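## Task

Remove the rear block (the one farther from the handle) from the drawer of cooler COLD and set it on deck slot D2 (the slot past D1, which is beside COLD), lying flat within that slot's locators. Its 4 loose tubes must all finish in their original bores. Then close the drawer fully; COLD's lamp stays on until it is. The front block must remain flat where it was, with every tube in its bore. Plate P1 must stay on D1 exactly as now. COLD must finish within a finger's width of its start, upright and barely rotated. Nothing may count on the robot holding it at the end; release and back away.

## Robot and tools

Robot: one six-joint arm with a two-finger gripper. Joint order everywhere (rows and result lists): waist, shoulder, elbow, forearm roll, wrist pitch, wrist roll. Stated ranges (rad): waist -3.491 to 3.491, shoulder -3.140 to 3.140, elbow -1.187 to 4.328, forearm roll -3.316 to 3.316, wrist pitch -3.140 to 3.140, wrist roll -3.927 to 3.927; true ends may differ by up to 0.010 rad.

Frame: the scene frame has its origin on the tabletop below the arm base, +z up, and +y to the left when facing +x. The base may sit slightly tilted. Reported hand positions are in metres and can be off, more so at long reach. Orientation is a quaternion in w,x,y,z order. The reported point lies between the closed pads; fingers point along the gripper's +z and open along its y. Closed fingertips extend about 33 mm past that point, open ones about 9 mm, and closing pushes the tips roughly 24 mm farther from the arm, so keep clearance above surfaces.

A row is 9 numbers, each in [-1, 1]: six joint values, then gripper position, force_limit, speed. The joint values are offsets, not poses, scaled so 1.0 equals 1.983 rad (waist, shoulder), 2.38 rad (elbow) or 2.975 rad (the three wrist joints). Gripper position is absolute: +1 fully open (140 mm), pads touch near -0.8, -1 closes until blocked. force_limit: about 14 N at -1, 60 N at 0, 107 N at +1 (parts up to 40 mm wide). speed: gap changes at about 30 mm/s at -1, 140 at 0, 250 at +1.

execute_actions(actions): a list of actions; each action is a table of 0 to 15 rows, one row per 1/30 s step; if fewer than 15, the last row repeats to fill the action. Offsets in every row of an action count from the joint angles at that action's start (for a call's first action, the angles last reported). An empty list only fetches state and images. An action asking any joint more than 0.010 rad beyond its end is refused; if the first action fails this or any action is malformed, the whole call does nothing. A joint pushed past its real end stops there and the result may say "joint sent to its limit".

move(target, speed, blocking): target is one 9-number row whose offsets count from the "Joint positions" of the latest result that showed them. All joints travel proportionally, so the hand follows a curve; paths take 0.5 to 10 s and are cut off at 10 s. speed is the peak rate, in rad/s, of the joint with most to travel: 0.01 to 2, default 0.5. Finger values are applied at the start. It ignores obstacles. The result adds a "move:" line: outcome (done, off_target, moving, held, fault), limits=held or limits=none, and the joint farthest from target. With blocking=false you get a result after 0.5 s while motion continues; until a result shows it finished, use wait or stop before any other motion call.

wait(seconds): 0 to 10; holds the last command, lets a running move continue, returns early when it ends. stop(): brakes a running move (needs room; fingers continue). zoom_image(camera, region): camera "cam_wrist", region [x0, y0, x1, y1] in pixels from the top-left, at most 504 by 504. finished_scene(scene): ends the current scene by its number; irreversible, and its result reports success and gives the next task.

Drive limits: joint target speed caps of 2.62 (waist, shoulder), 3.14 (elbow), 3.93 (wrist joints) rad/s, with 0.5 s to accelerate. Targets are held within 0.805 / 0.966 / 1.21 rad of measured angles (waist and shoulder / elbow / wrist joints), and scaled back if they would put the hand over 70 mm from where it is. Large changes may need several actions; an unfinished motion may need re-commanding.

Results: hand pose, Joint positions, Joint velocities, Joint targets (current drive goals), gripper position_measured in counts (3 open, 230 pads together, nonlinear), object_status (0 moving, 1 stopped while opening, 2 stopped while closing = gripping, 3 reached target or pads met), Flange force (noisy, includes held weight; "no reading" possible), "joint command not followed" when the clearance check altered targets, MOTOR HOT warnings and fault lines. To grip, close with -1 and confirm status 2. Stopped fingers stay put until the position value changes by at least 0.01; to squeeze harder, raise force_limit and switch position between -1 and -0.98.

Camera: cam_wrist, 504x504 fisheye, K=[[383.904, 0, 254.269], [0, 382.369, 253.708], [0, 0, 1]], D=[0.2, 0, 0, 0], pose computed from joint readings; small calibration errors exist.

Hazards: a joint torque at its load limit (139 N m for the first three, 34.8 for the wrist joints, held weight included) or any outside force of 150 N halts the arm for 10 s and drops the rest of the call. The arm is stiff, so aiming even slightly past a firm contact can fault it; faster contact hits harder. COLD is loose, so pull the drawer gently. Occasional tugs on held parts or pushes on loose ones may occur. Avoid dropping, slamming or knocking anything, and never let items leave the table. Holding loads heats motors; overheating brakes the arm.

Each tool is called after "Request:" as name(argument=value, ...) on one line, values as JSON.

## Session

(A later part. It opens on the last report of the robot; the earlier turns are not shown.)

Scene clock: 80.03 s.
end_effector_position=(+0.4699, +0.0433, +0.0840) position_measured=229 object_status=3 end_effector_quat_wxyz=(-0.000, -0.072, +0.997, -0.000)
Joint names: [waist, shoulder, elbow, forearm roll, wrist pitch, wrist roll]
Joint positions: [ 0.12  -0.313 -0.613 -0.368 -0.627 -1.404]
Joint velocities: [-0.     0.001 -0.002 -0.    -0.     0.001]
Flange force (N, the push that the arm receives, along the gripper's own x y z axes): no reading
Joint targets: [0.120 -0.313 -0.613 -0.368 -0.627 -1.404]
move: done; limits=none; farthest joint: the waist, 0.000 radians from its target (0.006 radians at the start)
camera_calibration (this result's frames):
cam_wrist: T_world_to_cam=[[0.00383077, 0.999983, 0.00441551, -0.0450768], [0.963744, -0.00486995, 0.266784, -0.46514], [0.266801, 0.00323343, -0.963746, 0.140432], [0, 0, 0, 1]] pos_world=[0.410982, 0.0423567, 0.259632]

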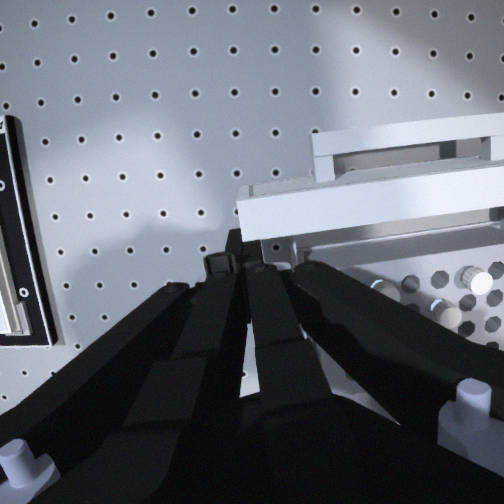

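Request:
move(target=[-0.02,-0.06,0.06,0.02,-0.09,0,-0.8,0,0], speed=0.3)

Request:
move(target=[0,-0.07,0.03,0,-0.07,0,-0.8,0,0])

Request:
move(target=[0.127,0.105,0.0796,0.073,0.0266,0.385,0.6,0,0], speed=0.9)

Scene clock: 82.50 s.
end_effector_position=(+0.5100, +0.0620, +0.1732) position_measured=229 object_status=3 end_effector_quat_wxyz=(-0.004, -0.108, +0.994, +0.000)
Joint names: [waist, shoulder, elbow, forearm roll, wrist pitch, wrist roll]
Joint positions: [ 0.08  -0.432 -0.47  -0.308 -0.895 -1.404]
Joint velocities: [-0.    -0.001 -0.     0.001 -0.001 -0.   ]
Flange force (N, the push that the arm receives, along the gripper's own x y z axes): [1.1 -2.4 -4.3]
Joint targets: [0.080 -0.432 -0.470 -0.308 -0.895 -1.404]
move: done; limits=none; farthest joint: the waist, 0.000 radians from its target (0.039 radians at the start)
camera_calibration (this result's frames):
cam_wrist: T_world_to_cam=[[-0.0681453, 0.997664, 0.00475175, -0.0276267], [0.963617, 0.0645844, 0.259368, -0.530489], [0.258455, 0.0222536, -0.965767, 0.219113], [0, 0, 0, 1]] pos_world=[0.452675, 0.0569474, 0.349335]

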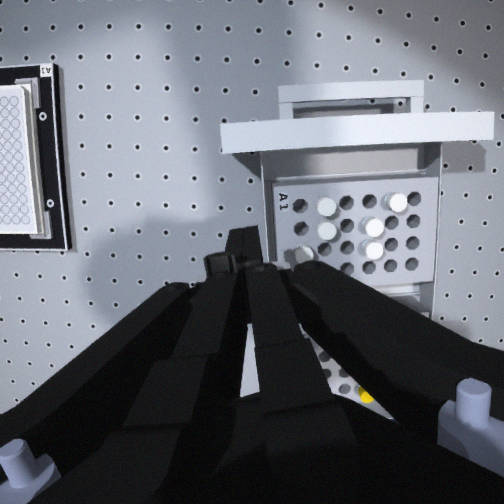

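Scene clock: 83.43 s.
end_effector_position=(+0.5036, +0.0926, +0.2504) position_measured=229 object_status=3 end_effector_quat_wxyz=(-0.007, -0.134, +0.991, +0.018)
Joint names: [waist, shoulder, elbow, forearm roll, wrist pitch, wrist roll]
Joint positions: [ 0.08  -0.571 -0.399 -0.308 -1.103 -1.404]
Joint velocities: [-0.001 -0.    -0.001 -0.001 -0.001 -0.001]
Flange force (N, the push that the arm receives, along the gripper's own x y z axes): no reading
Joint targets: [0.080 -0.571 -0.399 -0.308 -1.103 -1.404]
move: done; limits=none; farthest joint: the waist, 0.000 radians from its target (0.000 radians at the start)
camera_calibration (this result's frames):
cam_wrist: T_world_to_cam=[[-0.120852, 0.991868, 0.03992, -0.0405981], [0.961514, 0.106968, 0.253079, -0.547584], [0.24675, 0.0689686, -0.966622, 0.296396], [0, 0, 0, 1]] pos_world=[0.448467, 0.0783997, 0.426705]

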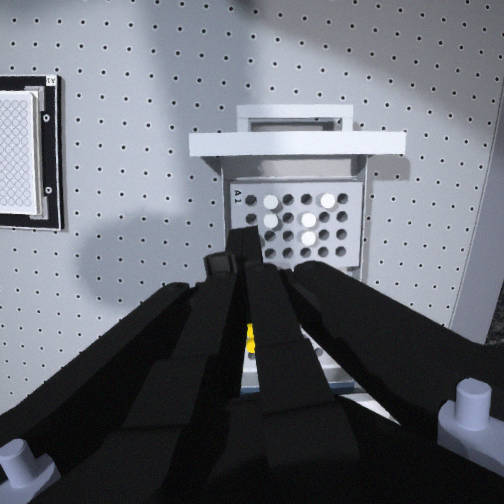

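Scene clock: 85.30 s.
end_effector_position=(+0.6025, +0.1695, +0.2200) position_measured=53 object_status=3 end_effector_quat_wxyz=(-0.000, +0.755, -0.656, -0.000)
Joint names: [waist, shoulder, elbow, forearm roll, wrist pitch, wrist roll]
Joint positions: [ 0.332 -0.362 -0.209 -0.091 -1.024 -0.259]
Joint velocities: [ 0.     0.001  0.    -0.001  0.     0.001]
Flange force (N, the push that the arm receives, along the gripper's own x y z axes): [2.3 2.5 -2.8]
Joint targets: [0.332 -0.362 -0.209 -0.091 -1.024 -0.259]
move: done; limits=none; farthest joint: the waist, 0.000 radians from its target (0.252 radians at the start)
camera_calibration (this result's frames):
cam_wrist: T_world_to_cam=[[-0.999952, 0.00887437, 0.00409393, 0.60038], [0.00964737, 0.963298, 0.268262, -0.218262], [-0.00156302, 0.268288, -0.963337, 0.352354], [0, 0, 0, 1]] pos_world=[0.603008, 0.110391, 0.395529]

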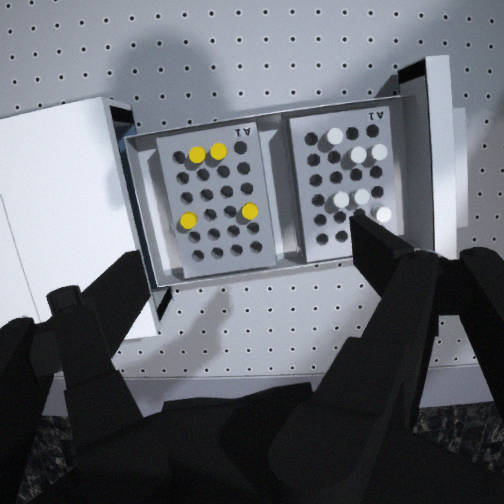

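Request:
zoom_image(camera="cam_wrist", region=[110,90,320,300])

Region (110, 90, 320, 300) of cam_wrist's 504x504 image, scaled by 2.400, with more detail than that image has.

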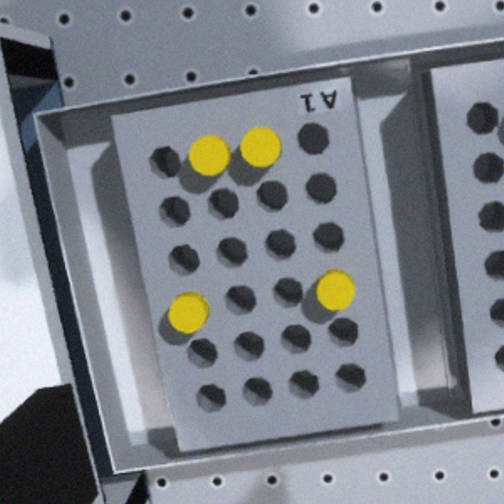

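Request:
move(target=[-0.0244,0.1025,0.0176,-0.0174,0.0524,0.0272,0.25,0,0], speed=0.3)

Scene clock: 89.67 s.
end_effector_position=(+0.6343, +0.1584, +0.1304) position_measured=98 object_status=3 end_effector_quat_wxyz=(-0.001, +0.754, -0.657, +0.000)
Joint names: [waist, shoulder, elbow, forearm roll, wrist pitch, wrist roll]
Joint positions: [ 0.284 -0.159 -0.167 -0.143 -0.868 -0.178]
Joint velocities: [-0.     0.001  0.003 -0.001  0.001  0.   ]
Flange force (N, the push that the arm receives, along the gripper's own x y z axes): [2.9 -1.8 -2.8]
Joint targets: [0.284 -0.159 -0.167 -0.143 -0.868 -0.178]
move: done; limits=none; farthest joint: the shoulder, 0.001 radians from its target (0.204 radians at the start)
camera_calibration (this result's frames):
cam_wrist: T_world_to_cam=[[-0.999944, 0.0101889, 0.00296176, 0.632594], [0.01061, 0.963183, 0.268636, -0.184468], [-0.000115619, 0.268653, -0.963237, 0.268108], [0, 0, 0, 1]] pos_world=[0.634546, 0.0992034, 0.305933]

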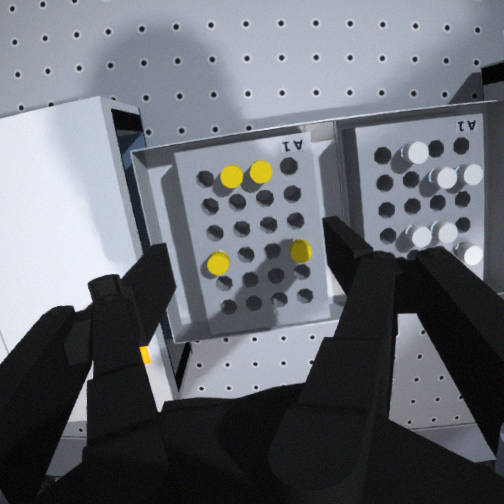

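Request:
move(target=[0.007,0.048,-0.0036,-0.0006,0.0358,0.0005,0.25,0,0], speed=0.1)

Scene clock: 101.23 s.
end_effector_position=(+0.6402, +0.1598, +0.0884) position_measured=98 object_status=3 end_effector_quat_wxyz=(-0.004, +0.754, -0.657, +0.003)
Joint names: [waist, shoulder, elbow, forearm roll, wrist pitch, wrist roll]
Joint positions: [ 0.294 -0.083 -0.17  -0.143 -0.781 -0.176]
Joint velocities: [ 0.     0.001 -0.001  0.001  0.     0.   ]
Flange force (N, the push that the arm receives, along the gripper's own x y z axes): [4.8 1.1 -36.9]
Joint targets: [0.294 -0.083 -0.170 -0.143 -0.781 -0.176]
FORCE FAULT: contact force on the arm reached its limit, and the arm stopped for 10 seconds. The contact can be on any part of the arm, not only on its tool. That time counts as 20 of the actions that you can send in this scene. The arm's remaining commands of this call were not run. The arm holds still and accepts commands again. Move the arm away from the contact; if what it grips holds it there, let go first. Pushing or pulling that hard again can fault the arm again.
move: fault; limits=none; farthest joint: the shoulder, 0.019 radians from its target (0.095 radians at the start)
camera_calibration (this result's frames):
cam_wrist: T_world_to_cam=[[-0.999939, 0.00997068, -0.00475608, 0.639353], [0.00831301, 0.962699, 0.270447, -0.173198], [0.00727521, 0.270391, -0.962723, 0.222226], [0, 0, 0, 1]] pos_world=[0.639137, 0.100275, 0.263824]

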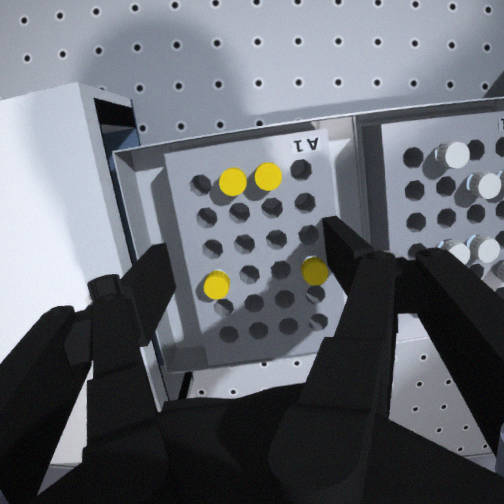

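Request:
move(target=[-0.002,-0.0165,0.001,0,-0.0125,0,0.25,0,0], speed=0.05)

Request:
move(target=[0,0,0,0,0,0,0.45,0,0])

Scene clock: 103.47 s.
end_effector_position=(+0.6389, +0.1600, +0.1067) position_measured=98 object_status=3 end_effector_quat_wxyz=(-0.004, +0.754, -0.656, +0.002)
Joint names: [waist, shoulder, elbow, forearm roll, wrist pitch, wrist roll]
Joint positions: [ 0.29  -0.115 -0.167 -0.143 -0.818 -0.176]
Joint velocities: [-0.    -0.001  0.002  0.    -0.001 -0.   ]
Flange force (N, the push that the arm receives, along the gripper's own x y z axes): [0.0 1.6 -4.5]
Joint targets: [0.290 -0.116 -0.167 -0.143 -0.818 -0.176]
move: done; limits=none; farthest joint: the waist, 0.000 radians from its target (0.004 radians at the start)
camera_calibration (this result's frames):
cam_wrist: T_world_to_cam=[[-0.999953, 0.00936908, -0.00265974, 0.637955], [0.00829914, 0.962617, 0.270739, -0.178377], [0.00509689, 0.270704, -0.962649, 0.241148], [0, 0, 0, 1]] pos_world=[0.638176, 0.100452, 0.282131]

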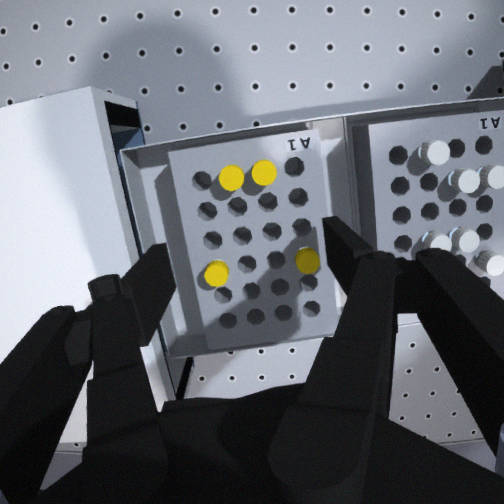

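Scene clock: 103.97 s.
end_effector_position=(+0.6389, +0.1600, +0.1067) position_measured=72 object_status=3 end_effector_quat_wxyz=(-0.004, +0.754, -0.656, +0.002)
Joint names: [waist, shoulder, elbow, forearm roll, wrist pitch, wrist roll]
Joint positions: [ 0.29  -0.115 -0.167 -0.143 -0.818 -0.176]
Joint velocities: [-0.001  0.    -0.     0.001  0.    -0.001]
Flange force (N, the push that the arm receives, along the gripper's own x y z axes): [1.6 1.5 -3.9]
Joint targets: [0.290 -0.115 -0.167 -0.143 -0.818 -0.176]
move: done; limits=none; farthest joint: the waist, 0.000 radians from its target (0.000 radians at the start)
camera_calibration (this result's frames):
cam_wrist: T_world_to_cam=[[-0.999953, 0.00936908, -0.00265887, 0.637955], [0.00829937, 0.962617, 0.270739, -0.178381], [0.00509605, 0.270704, -0.962649, 0.24116], [0, 0, 0, 1]] pos_world=[0.638176, 0.100452, 0.282143]

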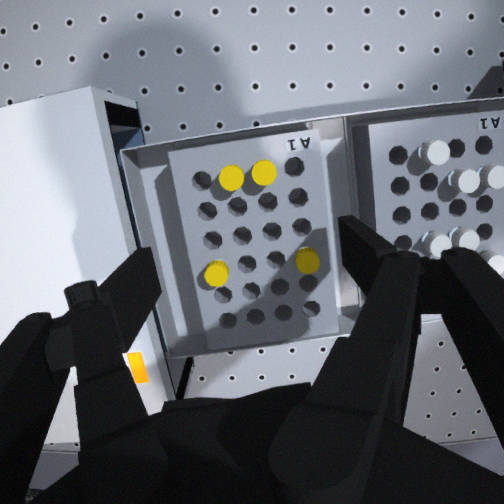

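Request:
move(target=[0.0033,0.0217,-0.0034,-0.0005,0.0158,0,0.45,0,0], speed=0.025)

Scene clock: 107.07 s.
end_effector_position=(+0.6364, +0.1591, +0.0809) position_measured=72 object_status=3 end_effector_quat_wxyz=(-0.002, +0.754, -0.657, +0.001)
Joint names: [waist, shoulder, elbow, forearm roll, wrist pitch, wrist roll]
Joint positions: [ 0.296 -0.073 -0.175 -0.145 -0.771 -0.176]
Joint velocities: [ 0.     0.003 -0.002 -0.     0.001 -0.   ]
Flange force (N, the push that the arm receives, along the gripper's own x y z axes): [3.0 -0.8 -4.0]
Joint targets: [0.296 -0.072 -0.175 -0.145 -0.771 -0.176]
move: done; limits=none; farthest joint: the shoulder, 0.001 radians from its target (0.044 radians at the start)
camera_calibration (this result's frames):
cam_wrist: T_world_to_cam=[[-0.999942, 0.0106775, 0.00164921, 0.634864], [0.010727, 0.962958, 0.269437, -0.171945], [0.00128879, 0.269439, -0.963017, 0.219227], [0, 0, 0, 1]] pos_world=[0.636389, 0.0997285, 0.2564]

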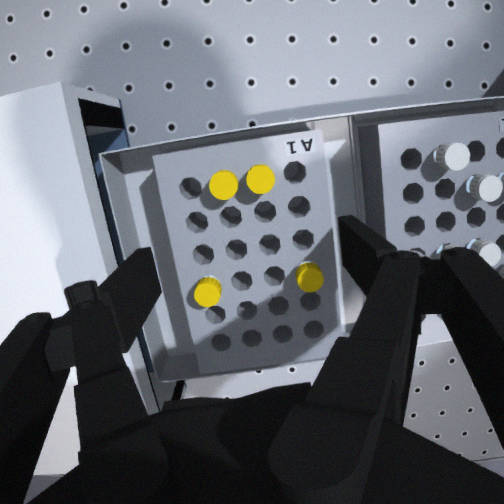

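Request:
move(target=[0.0015,-0.0035,-0.0055,0.0006,0.002,-0.001,0.45,0,0], speed=0.03)

Request:
move(target=[0.0024,0.0156,-0.0013,-0.0002,0.0118,0,0.45,0,0], speed=0.02)

Scene clock: 108.37 s.
end_effector_position=(+0.6323, +0.1585, +0.0806) position_measured=72 object_status=3 end_effector_quat_wxyz=(-0.001, +0.754, -0.657, +0.000)
Joint names: [waist, shoulder, elbow, forearm roll, wrist pitch, wrist roll]
Joint positions: [ 0.299 -0.079 -0.188 -0.143 -0.765 -0.179]
Joint velocities: [-0.    -0.002 -0.001  0.001  0.001  0.   ]
Flange force (N, the push that the arm receives, along the gripper's own x y z axes): [0.3 4.2 -4.7]
Joint targets: [0.299 -0.079 -0.188 -0.143 -0.765 -0.179]
move: done; limits=none; farthest joint: the shoulder, 0.001 radians from its target (0.007 radians at the start)
camera_calibration (this result's frames):
cam_wrist: T_world_to_cam=[[-0.99994, 0.0107261, 0.00218103, 0.630694], [0.0109172, 0.963, 0.269282, -0.171367], [0.000788015, 0.269289, -0.963059, 0.219456], [0, 0, 0, 1]] pos_world=[0.632354, 0.0991645, 0.256119]

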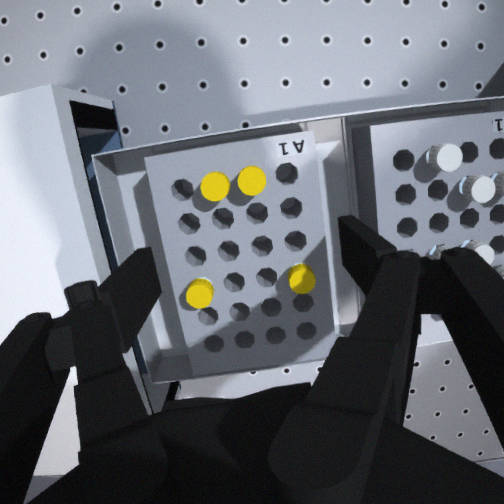

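Scene clock: 110.37 s.
end_effector_position=(+0.6319, +0.1585, +0.0631) position_measured=72 object_status=3 end_effector_quat_wxyz=(-0.002, +0.754, -0.657, +0.001)
Joint names: [waist, shoulder, elbow, forearm roll, wrist pitch, wrist roll]
Joint positions: [ 0.304 -0.049 -0.191 -0.144 -0.73  -0.179]
Joint velocities: [ 0.     0.001 -0.     0.001  0.001 -0.001]
Flange force (N, the push that the arm receives, along the gripper's own x y z axes): [1.9 0.3 -5.2]
Joint targets: [0.304 -0.048 -0.191 -0.144 -0.730 -0.179]
move: done; limits=none; farthest joint: the waist, 0.000 radians from its target (0.005 radians at the start)
camera_calibration (this result's frames):
cam_wrist: T_world_to_cam=[[-0.99994, 0.0108594, 0.00142438, 0.630437], [0.0108416, 0.962971, 0.269388, -0.166607], [0.00155375, 0.269388, -0.963031, 0.202096], [0, 0, 0, 1]] pos_world=[0.631892, 0.0991495, 0.238608]

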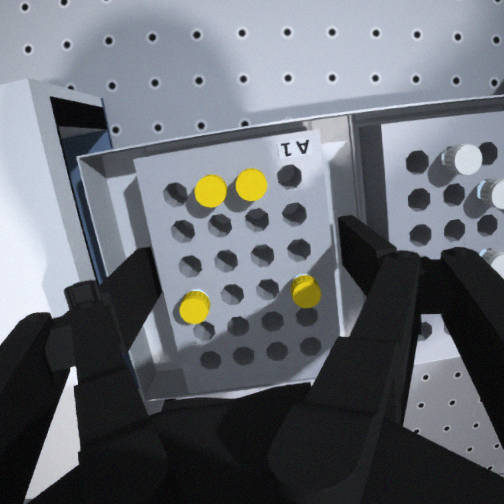

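Request:
move(target=[0.0007,0.0045,-0.0004,0,0.0034,0,0.45,0,0], speed=0.02)

Request:
move(target=[0,0,0,0,0,0,-1,0.2,-1])

Scene clock: 121.43 s.
end_effector_position=(+0.6319, +0.1586, +0.0608) position_measured=72 object_status=3 end_effector_quat_wxyz=(-0.002, +0.754, -0.657, +0.001)
Joint names: [waist, shoulder, elbow, forearm roll, wrist pitch, wrist roll]
Joint positions: [ 0.305 -0.045 -0.192 -0.144 -0.725 -0.179]
Joint velocities: [ 0.    -0.     0.     0.001 -0.    -0.   ]
Flange force (N, the push that the arm receives, along the gripper's own x y z axes): [3.8 18.4 -37.2]
Joint targets: [0.305 -0.045 -0.192 -0.144 -0.725 -0.179]
FORCE FAULT: contact force on the arm reached its limit, and the arm stopped for 10 seconds. The contact can be on any part of the arm, not only on its tool. That time counts as 20 of the actions that you can send in this scene. The arm's remaining commands of this call were not run. The arm holds still and accepts commands again. Move the arm away from the contact; if what it grips holds it there, let go first. Pushing or pulling that hard again can fault the arm again.
move: fault; limits=none; farthest joint: the wrist pitch, 0.005 radians from its target (0.010 radians at the start)
camera_calibration (this result's frames):
cam_wrist: T_world_to_cam=[[-0.999943, 0.0106364, 0.000879567, 0.630506], [0.0104796, 0.962907, 0.269629, -0.165882], [0.00202095, 0.269623, -0.962964, 0.199439], [0, 0, 0, 1]] pos_world=[0.631805, 0.0992488, 0.236225]

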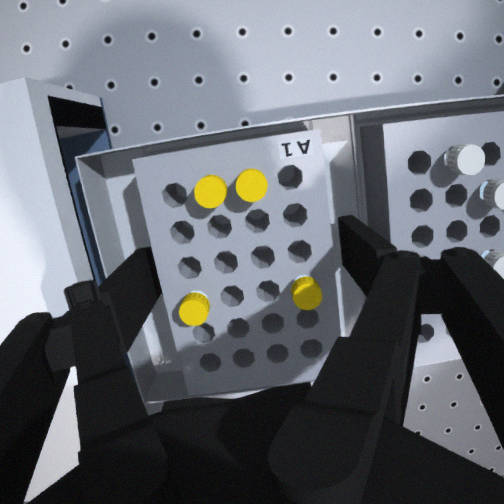

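not run: a fault stop came before this call.

Request:
move(target=[-0.0007,-0.0045,0.0004,0,-0.0034,0,0.45,0,0], speed=0.02)

Request:
move(target=[0,0,0,0,0,0,-1,0.2,-1])

Scene clock: 122.57 s.
end_effector_position=(+0.6321, +0.1587, +0.0658) position_measured=72 object_status=3 end_effector_quat_wxyz=(-0.002, +0.754, -0.657, +0.001)
Joint names: [waist, shoulder, elbow, forearm roll, wrist pitch, wrist roll]
Joint positions: [ 0.303 -0.053 -0.191 -0.144 -0.735 -0.179]
Joint velocities: [-0.    -0.    -0.    -0.    -0.002  0.   ]
Flange force (N, the push that the arm receives, along the gripper's own x y z axes): [0.9 2.3 -3.5]
Joint targets: [0.303 -0.053 -0.191 -0.144 -0.735 -0.179]
move: done; limits=none; farthest joint: the shoulder, 0.001 radians from its target (0.009 radians at the start)
camera_calibration (this result's frames):
cam_wrist: T_world_to_cam=[[-0.999942, 0.0107459, 0.00107681, 0.63065], [0.010638, 0.962875, 0.269737, -0.167398], [0.00186173, 0.269733, -0.962933, 0.204317], [0, 0, 0, 1]] pos_world=[0.632013, 0.0992953, 0.241218]

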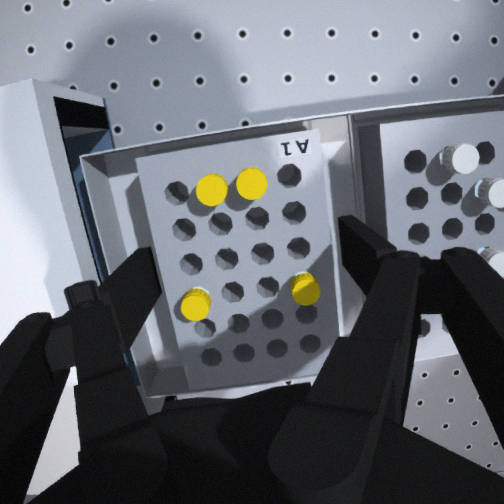

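Scene clock: 123.47 s.
end_effector_position=(+0.6322, +0.1587, +0.0658) position_measured=104 object_status=2 end_effector_quat_wxyz=(-0.002, +0.754, -0.657, +0.001)
Joint names: [waist, shoulder, elbow, forearm roll, wrist pitch, wrist roll]
Joint positions: [ 0.303 -0.053 -0.191 -0.144 -0.735 -0.179]
Joint velocities: [-0.     0.    -0.001  0.001 -0.     0.   ]
Flange force (N, the push that the arm receives, along the gripper's own x y z axes): [0.7 0.1 -25.4]
Joint targets: [0.303 -0.053 -0.191 -0.144 -0.735 -0.179]
move: done; limits=none; farthest joint: the waist, 0.000 radians from its target (0.000 radians at the start)
camera_calibration (this result's frames):
cam_wrist: T_world_to_cam=[[-0.999942, 0.0107333, 0.000953285, 0.630723], [0.0105925, 0.96286, 0.269793, -0.167424], [0.0019779, 0.269787, -0.962918, 0.204298], [0, 0, 0, 1]] pos_world=[0.632055, 0.0993193, 0.241291]

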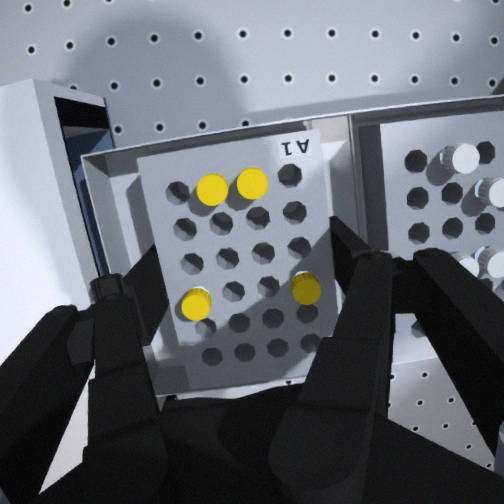

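Request:
move(target=[-0.0111,-0.0757,0.007,0.001,-0.0565,0,-1,0.2,-1], speed=0.08)

Scene clock: 126.63 s.
end_effector_position=(+0.6298, +0.1582, +0.1517) position_measured=104 object_status=2 end_effector_quat_wxyz=(-0.002, +0.755, -0.656, +0.001)
Joint names: [waist, shoulder, elbow, forearm roll, wrist pitch, wrist roll]
Joint positions: [ 0.281 -0.203 -0.174 -0.141 -0.903 -0.179]
Joint velocities: [-0.    -0.001  0.002  0.    -0.001 -0.   ]
Flange force (N, the push that the arm receives, along the gripper's own x y z axes): [-0.4 5.4 1.5]
Joint targets: [0.281 -0.204 -0.174 -0.141 -0.903 -0.179]
move: done; limits=none; farthest joint: the waist, 0.000 radians from its target (0.022 radians at the start)
camera_calibration (this result's frames):
cam_wrist: T_world_to_cam=[[-0.999966, 0.00818789, 0.000832693, 0.628663], [0.00810892, 0.962886, 0.269788, -0.188475], [0.00140721, 0.269786, -0.962919, 0.287444], [0, 0, 0, 1]] pos_world=[0.629765, 0.0987845, 0.32711]

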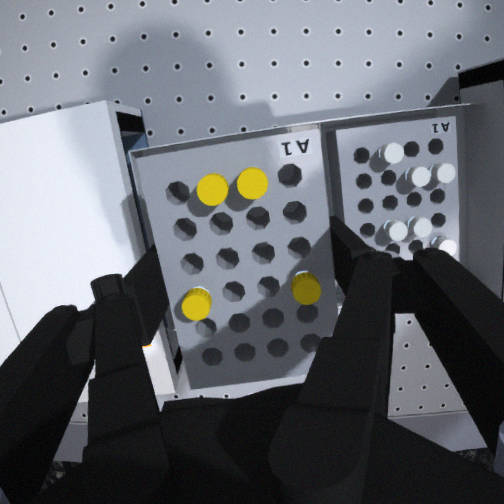

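Request:
move(target=[-0.005,-0.035,0.003,0,-0.026,0,-1,0.2,-1], speed=0.15)

Request:
move(target=[-0.5572,0.302,0.1118,-0.196,-0.079,-0.0975,-1,0.2,-1], speed=0.3)

Scene clock: 129.07 s.
end_effector_position=(+0.6238, +0.1569, +0.1909) position_measured=104 object_status=2 end_effector_quat_wxyz=(-0.002, +0.755, -0.656, +0.001)
Joint names: [waist, shoulder, elbow, forearm roll, wrist pitch, wrist roll]
Joint positions: [ 0.271 -0.273 -0.167 -0.141 -0.98  -0.179]
Joint velocities: [ 0.    -0.001  0.002 -0.001 -0.001  0.   ]
Flange force (N, the push that the arm receives, along the gripper's own x y z axes): [3.9 4.5 3.7]
Joint targets: [0.271 -0.273 -0.167 -0.141 -0.980 -0.179]
move: done; limits=none; farthest joint: the waist, 0.000 radians from its target (0.010 radians at the start)
camera_calibration (this result's frames):
cam_wrist: T_world_to_cam=[[-0.999975, 0.00703349, 0.0010217, 0.622791], [0.00704839, 0.962915, 0.269713, -0.197074], [0.000913215, 0.269714, -0.96294, 0.325941], [0, 0, 0, 1]] pos_world=[0.623866, 0.0974745, 0.366379]

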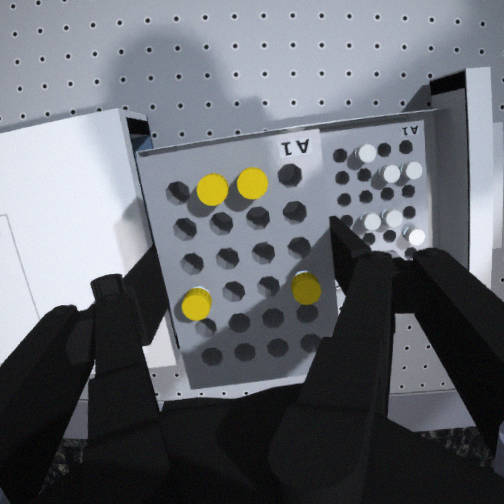

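Scene clock: 133.23 s.
end_effector_position=(+0.5290, -0.3096, +0.1796) position_measured=104 object_status=2 end_effector_quat_wxyz=(-0.001, -0.067, +0.998, +0.000)
Joint names: [waist, shoulder, elbow, forearm roll, wrist pitch, wrist roll]
Joint positions: [-0.834  0.326  0.099 -0.724 -1.215 -0.469]
Joint velocities: [-0.001  0.002  0.002 -0.001 -0.    -0.   ]
Flange force (N, the push that the arm receives, along the gripper's own x y z axes): [1.6 0.1 3.2]
Joint targets: [-0.834 0.326 0.099 -0.724 -1.215 -0.469]
move: done; limits=none; farthest joint: the waist, 0.001 radians from its target (1.106 radians at the start)
camera_calibration (this result's frames):
cam_wrist: T_world_to_cam=[[0.0129784, 0.999903, 0.00496114, 0.302147], [0.964015, -0.0138298, 0.265489, -0.552035], [0.265532, 0.00133699, -0.964101, 0.218043], [0, 0, 0, 1]] pos_world=[0.470351, -0.310044, 0.355276]

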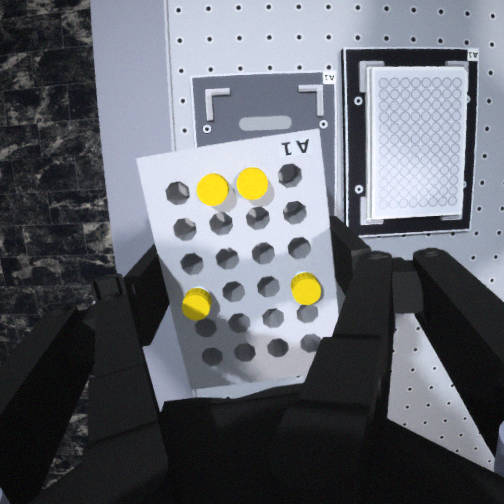

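Request:
zoom_image(camera="cam_wrist", region=[180,40,380,240])

Region (180, 40, 380, 240) of cam_wrist's 504x504 image, scaled by 2.520, with more detail than that image has.

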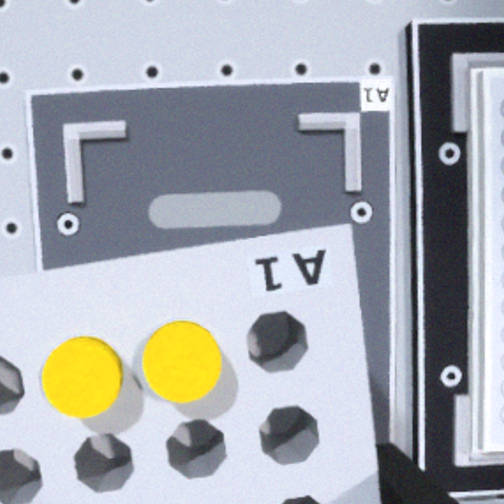

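Request:
move(target=[0.0367,0.0175,-0.0659,-0.0215,0.0631,-0.0067,-1,0.2,-1], speed=0.1)

Request:
zoom_image(camera="cam_wrist", region=[110,60,410,260])

Scene clock: 137.43 s.
end_effector_position=(+0.4867, -0.2928, +0.0947) position_measured=104 object_status=2 end_effector_quat_wxyz=(-0.000, -0.012, +1.000, +0.000)
Joint names: [waist, shoulder, elbow, forearm roll, wrist pitch, wrist roll]
Joint positions: [-0.761  0.361 -0.058 -0.788 -1.027 -0.489]
Joint velocities: [ 0.001  0.001 -0.001 -0.001  0.001 -0.   ]
Flange force (N, the push that the arm receives, along the gripper's own x y z axes): [2.5 0.9 4.0]
Joint targets: [-0.761 0.361 -0.058 -0.788 -1.027 -0.489]
move: done; limits=none; farthest joint: the waist, 0.000 radians from its target (0.072 radians at the start)
camera_calibration (this result's frames):
cam_wrist: T_world_to_cam=[[0.122998, 0.992395, 0.00492968, 0.23063], [0.956214, -0.11984, 0.267009, -0.515827], [0.265569, -0.0281278, -0.963681, 0.138724], [0, 0, 0, 1]] pos_world=[0.428033, -0.28679, 0.27028]

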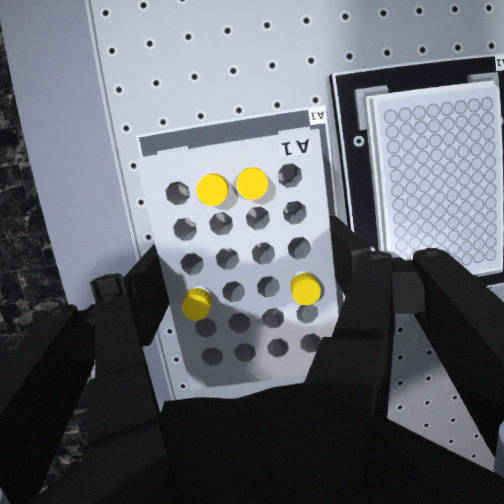

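Region (110, 60, 410, 260) of cam_wrist's 504x504 image, scaled by 1.680, with more detail than that image has.

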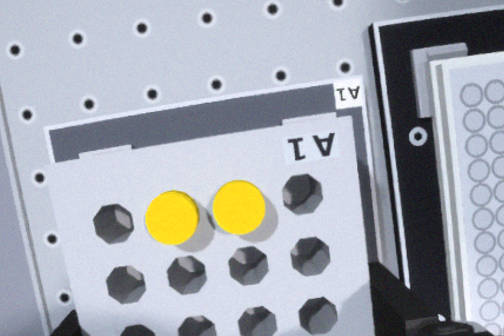

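Request:
move(target=[0.01086,0.01425,0,-0.0046,0.0113,0.0027,-1,0.2,-1], speed=0.03)

Request:
zoom_image(camera="cam_wrist", region=[110,60,410,260])

Scene clock: 141.00 s.
end_effector_position=(+0.4868, -0.2928, +0.0746) position_measured=104 object_status=2 end_effector_quat_wxyz=(-0.000, -0.012, +1.000, +0.000)
Joint names: [waist, shoulder, elbow, forearm roll, wrist pitch, wrist roll]
Joint positions: [-0.739  0.389 -0.058 -0.801 -0.994 -0.481]
Joint velocities: [ 0.001  0.001 -0.001 -0.     0.001 -0.   ]
Flange force (N, the push that the arm receives, along the gripper's own x y z axes): [0.3 -1.7 5.0]
Joint targets: [-0.739 0.389 -0.058 -0.801 -0.994 -0.481]
move: done; limits=none; farthest joint: the waist, 0.000 radians from its target (0.021 radians at the start)
camera_calibration (this result's frames):
cam_wrist: T_world_to_cam=[[0.122946, 0.992399, 0.0053516, 0.230644], [0.95613, -0.119894, 0.267283, -0.510556], [0.265893, -0.0277446, -0.963603, 0.11934], [0, 0, 0, 1]] pos_world=[0.42807, -0.286792, 0.250225]

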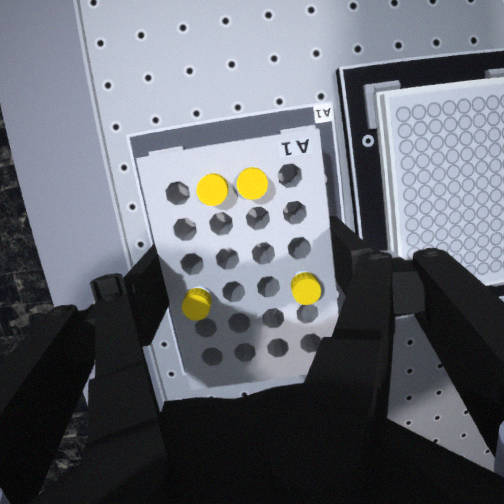

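Region (110, 60, 410, 260) of cam_wrist's 504x504 image, scaled by 1.680, with more detail than that image has.

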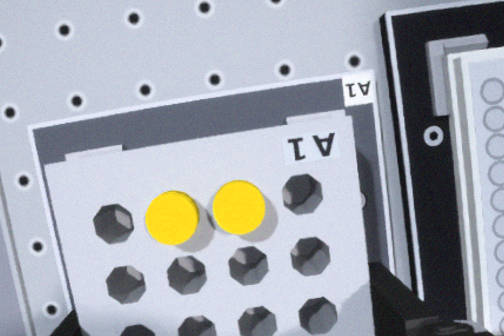

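Request:
move(target=[0.0022,0.00285,0,-0.0009,0.00226,0.0005,-1,0.2,-1], speed=0.01)

Request:
move(target=[0.0016,0.0021,0,-0.0007,0.0017,0.0004,-1,0.2,-1], speed=0.01)

Scene clock: 142.87 s.
end_effector_position=(+0.4867, -0.2927, +0.0707) position_measured=104 object_status=2 end_effector_quat_wxyz=(-0.000, -0.012, +1.000, +0.000)
Joint names: [waist, shoulder, elbow, forearm roll, wrist pitch, wrist roll]
Joint positions: [-0.735  0.395 -0.058 -0.804 -0.987 -0.48 ]
Joint velocities: [0.    0.    0.001 0.001 0.001 0.   ]
Flange force (N, the push that the arm receives, along the gripper's own x y z axes): [0.3 0.8 1.1]
Joint targets: [-0.735 0.395 -0.058 -0.804 -0.987 -0.480]
move: done; limits=none; farthest joint: the waist, 0.000 radians from its target (0.005 radians at the start)
camera_calibration (this result's frames):
cam_wrist: T_world_to_cam=[[0.122936, 0.992401, 0.00528496, 0.230631], [0.956138, -0.119867, 0.267269, -0.509474], [0.265871, -0.0278039, -0.963607, 0.115528], [0, 0, 0, 1]] pos_world=[0.428059, -0.286735, 0.246272]

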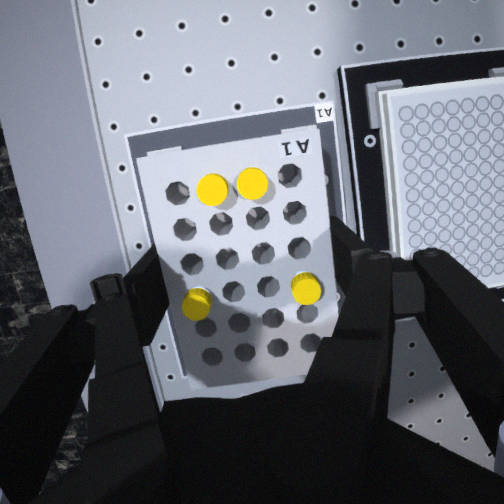

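Scene clock: 143.60 s.
end_effector_position=(+0.4867, -0.2927, +0.0677) position_measured=104 object_status=2 end_effector_quat_wxyz=(-0.000, -0.012, +1.000, +0.000)
Joint names: [waist, shoulder, elbow, forearm roll, wrist pitch, wrist roll]
Joint positions: [-0.732  0.399 -0.058 -0.806 -0.982 -0.479]
Joint velocities: [ 0.001  0.    -0.001 -0.001  0.001 -0.   ]
Flange force (N, the push that the arm receives, along the gripper's own x y z axes): [-7.8 3.2 -16.2]
Joint targets: [-0.732 0.399 -0.058 -0.806 -0.982 -0.479]
move: done; limits=none; farthest joint: the waist, 0.000 radians from its target (0.003 radians at the start)
camera_calibration (this result's frames):
cam_wrist: T_world_to_cam=[[0.122979, 0.992396, 0.00519975, 0.230604], [0.956112, -0.119884, 0.267351, -0.50866], [0.265942, -0.0279072, -0.963585, 0.112651], [0, 0, 0, 1]] pos_world=[0.428018, -0.286687, 0.24334]

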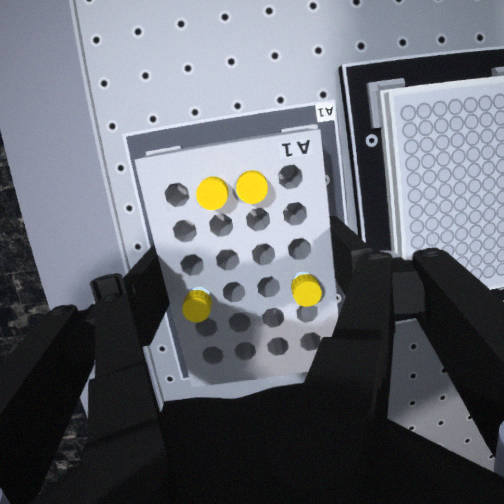

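Request:
move(target=[-0.0002,-0.0009,0.0021,0.0011,-0.0019,-0.0016,-1,0.2,-1], speed=0.01)

Request:
move(target=[0.0016,0.0021,0,-0.0007,0.0017,0.0004,-1,0.2,-1], speed=0.01)

Request:
zoom_image(camera="cam_wrist", region=[110,60,410,260])

Scene clock: 145.97 s.
end_effector_position=(+0.4889, -0.2927, +0.0699) position_measured=104 object_status=2 end_effector_quat_wxyz=(-0.000, -0.013, +1.000, +0.001)
Joint names: [waist, shoulder, elbow, forearm roll, wrist pitch, wrist roll]
Joint positions: [-0.732  0.397 -0.053 -0.803 -0.988 -0.483]
Joint velocities: [-0.    -0.001  0.002  0.    -0.001 -0.001]
Flange force (N, the push that the arm receives, along the gripper's own x y z axes): [-0.1 0.9 4.0]
Joint targets: [-0.732 0.397 -0.053 -0.803 -0.988 -0.483]
move: done; limits=none; farthest joint: the waist, 0.000 radians from its target (0.001 radians at the start)
camera_calibration (this result's frames):
cam_wrist: T_world_to_cam=[[0.122184, 0.992491, 0.00575103, 0.230703], [0.956302, -0.119276, 0.266944, -0.511197], [0.265625, -0.0271166, -0.963695, 0.114563], [0, 0, 0, 1]] pos_world=[0.43024, -0.286838, 0.245538]

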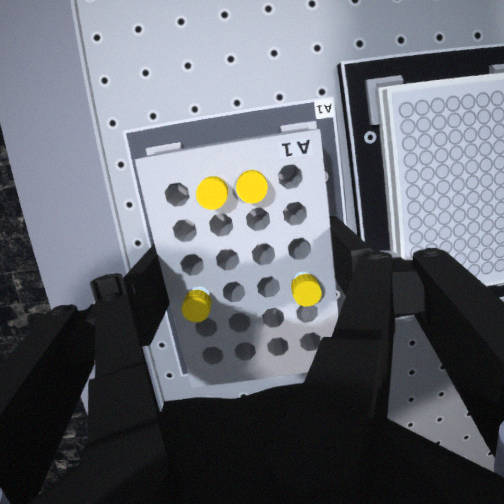

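Scene clock: 146.70 s.
end_effector_position=(+0.4889, -0.2927, +0.0671) position_measured=104 object_status=2 end_effector_quat_wxyz=(-0.000, -0.013, +1.000, +0.000)
Joint names: [waist, shoulder, elbow, forearm roll, wrist pitch, wrist roll]
Joint positions: [-0.729  0.401 -0.053 -0.805 -0.983 -0.482]
Joint velocities: [ 0.     0.001  0.002  0.     0.001 -0.   ]
Flange force (N, the push that the arm receives, along the gripper's own x y z axes): [-3.5 4.5 -11.4]
Joint targets: [-0.729 0.401 -0.053 -0.805 -0.983 -0.482]
move: done; limits=none; farthest joint: the waist, 0.000 radians from its target (0.003 radians at the start)
camera_calibration (this result's frames):
cam_wrist: T_world_to_cam=[[0.122097, 0.992503, 0.00557844, 0.230762], [0.956265, -0.11914, 0.267139, -0.510441], [0.265801, -0.0272823, -0.963642, 0.111661], [0, 0, 0, 1]] pos_world=[0.430262, -0.2868, 0.242673]

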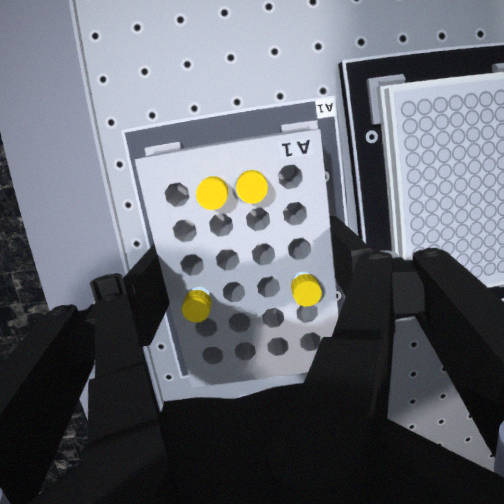

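Region (110, 60, 410, 260) of cam_wrist's 504x504 image, scaled by 1.680, with more detail than that image has.

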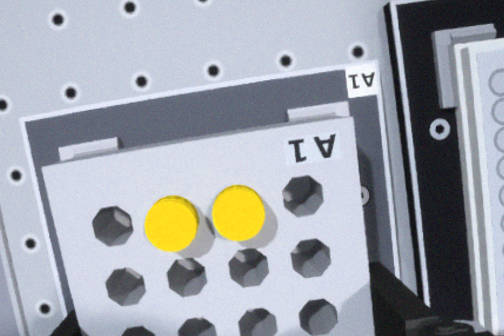

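Request:
move(target=[0,0,0,0,0,0,0.36,0.2,-1])

Request:
move(target=[-0.0434,-0.057,0,0.0185,-0.0453,-0.0107,0.36,0.2,-1], speed=0.1)

Request:
zoom_image(camera="cam_wrist", region=[120,80,400,400])

Scene clock: 148.47 s.
end_effector_position=(+0.4889, -0.2926, +0.0670) position_measured=84 object_status=3 end_effector_quat_wxyz=(-0.000, -0.013, +1.000, +0.001)
Joint names: [waist, shoulder, elbow, forearm roll, wrist pitch, wrist roll]
Joint positions: [-0.729  0.401 -0.053 -0.805 -0.983 -0.482]
Joint velocities: [-0.    -0.002  0.002  0.    -0.     0.   ]
Flange force (N, the push that the arm receives, along the gripper's own x y z axes): [1.8 2.1 -6.1]
Joint targets: [-0.729 0.401 -0.053 -0.805 -0.983 -0.482]
move: done; limits=none; farthest joint: the waist, 0.000 radians from its target (0.000 radians at the start)
camera_calibration (this result's frames):
cam_wrist: T_world_to_cam=[[0.122243, 0.992484, 0.00571634, 0.230629], [0.956216, -0.119315, 0.267236, -0.51047], [0.265909, -0.0272017, -0.963614, 0.111576], [0, 0, 0, 1]] pos_world=[0.430258, -0.286767, 0.242614]

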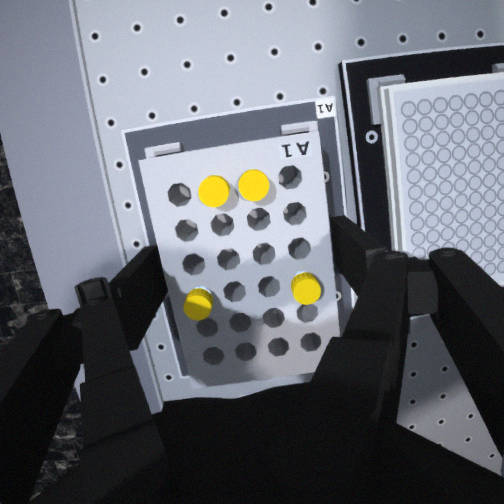

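Scene clock: 150.20 s.
end_effector_position=(+0.4848, -0.2914, +0.1474) position_measured=84 object_status=3 end_effector_quat_wxyz=(-0.003, -0.012, +1.000, -0.002)
Joint names: [waist, shoulder, elbow, forearm roll, wrist pitch, wrist roll]
Joint positions: [-0.815  0.288 -0.053 -0.75  -1.117 -0.514]
Joint velocities: [-0.    -0.002 -0.     0.001 -0.001 -0.   ]
Flange force (N, the push that the arm receives, along the gripper's own x y z axes): [1.2 1.7 -4.7]
Joint targets: [-0.815 0.288 -0.053 -0.750 -1.117 -0.514]
move: done; limits=none; farthest joint: the waist, 0.000 radians from its target (0.086 radians at the start)
camera_calibration (this result's frames):
cam_wrist: T_world_to_cam=[[0.123688, 0.992321, 0.0000567941, 0.229496], [0.957567, -0.119371, 0.262329, -0.527803], [0.260322, -0.0323927, -0.964978, 0.191621], [0, 0, 0, 1]] pos_world=[0.427137, -0.284532, 0.323355]

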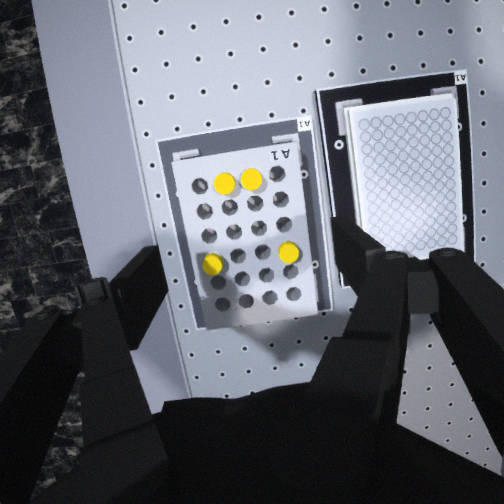

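Region (120, 80, 400, 400) of cam_wrist's 504x504 image, scaled by 1.575, with more detail than that image has; it fills the left 441 columns of this view, and the rest is white.

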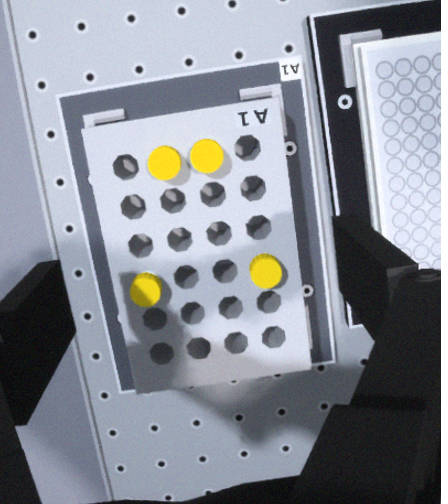

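Request:
move(target=[0.06,0.053,0.128,0.032,-0.028,-0.079,1,0.2,0], speed=0.4)

Request:
zoom_image(camera="cam_wrist", region=[100,0,400,300])

Scene clock: 152.03 s.
end_effector_position=(+0.6060, -0.2947, +0.1495) position_measured=3 object_status=3 end_effector_quat_wxyz=(-0.015, -0.019, +1.000, -0.007)
Joint names: [waist, shoulder, elbow, forearm roll, wrist pitch, wrist roll]
Joint positions: [-0.696  0.393  0.252 -0.655 -1.201 -0.749]
Joint velocities: [ 0.     0.     0.001  0.    -0.    -0.001]
Flange force (N, the push that the arm receives, along the gripper's own x y z axes): [2.8 2.5 -3.2]
Joint targets: [-0.696 0.393 0.252 -0.655 -1.201 -0.749]
move: done; limits=none; farthest joint: the waist, 0.000 radians from its target (0.119 radians at the start)
camera_calibration (this result's frames):
cam_wrist: T_world_to_cam=[[0.11033, 0.993796, -0.0140444, 0.228421], [0.965073, -0.103741, 0.240566, -0.641465], [0.237616, -0.0400954, -0.970531, 0.174222], [0, 0, 0, 1]] pos_world=[0.552461, -0.286564, 0.32661]

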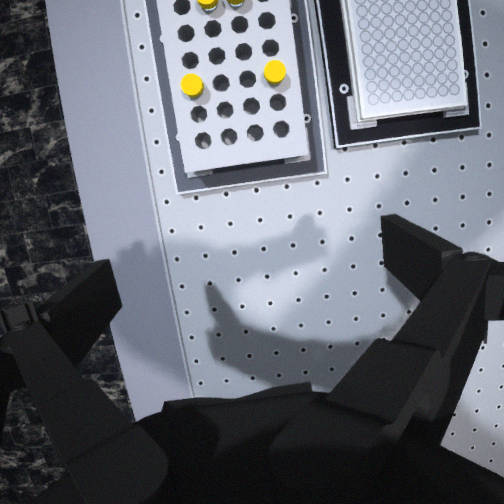

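Region (100, 0, 400, 300) of cam_wrist's 504x504 image, scaled by 1.680, with more detail than that image has.

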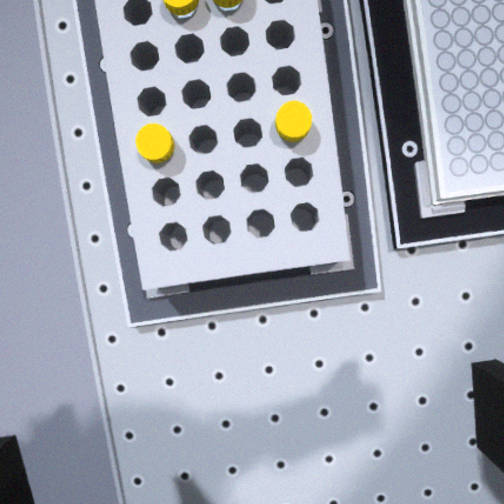

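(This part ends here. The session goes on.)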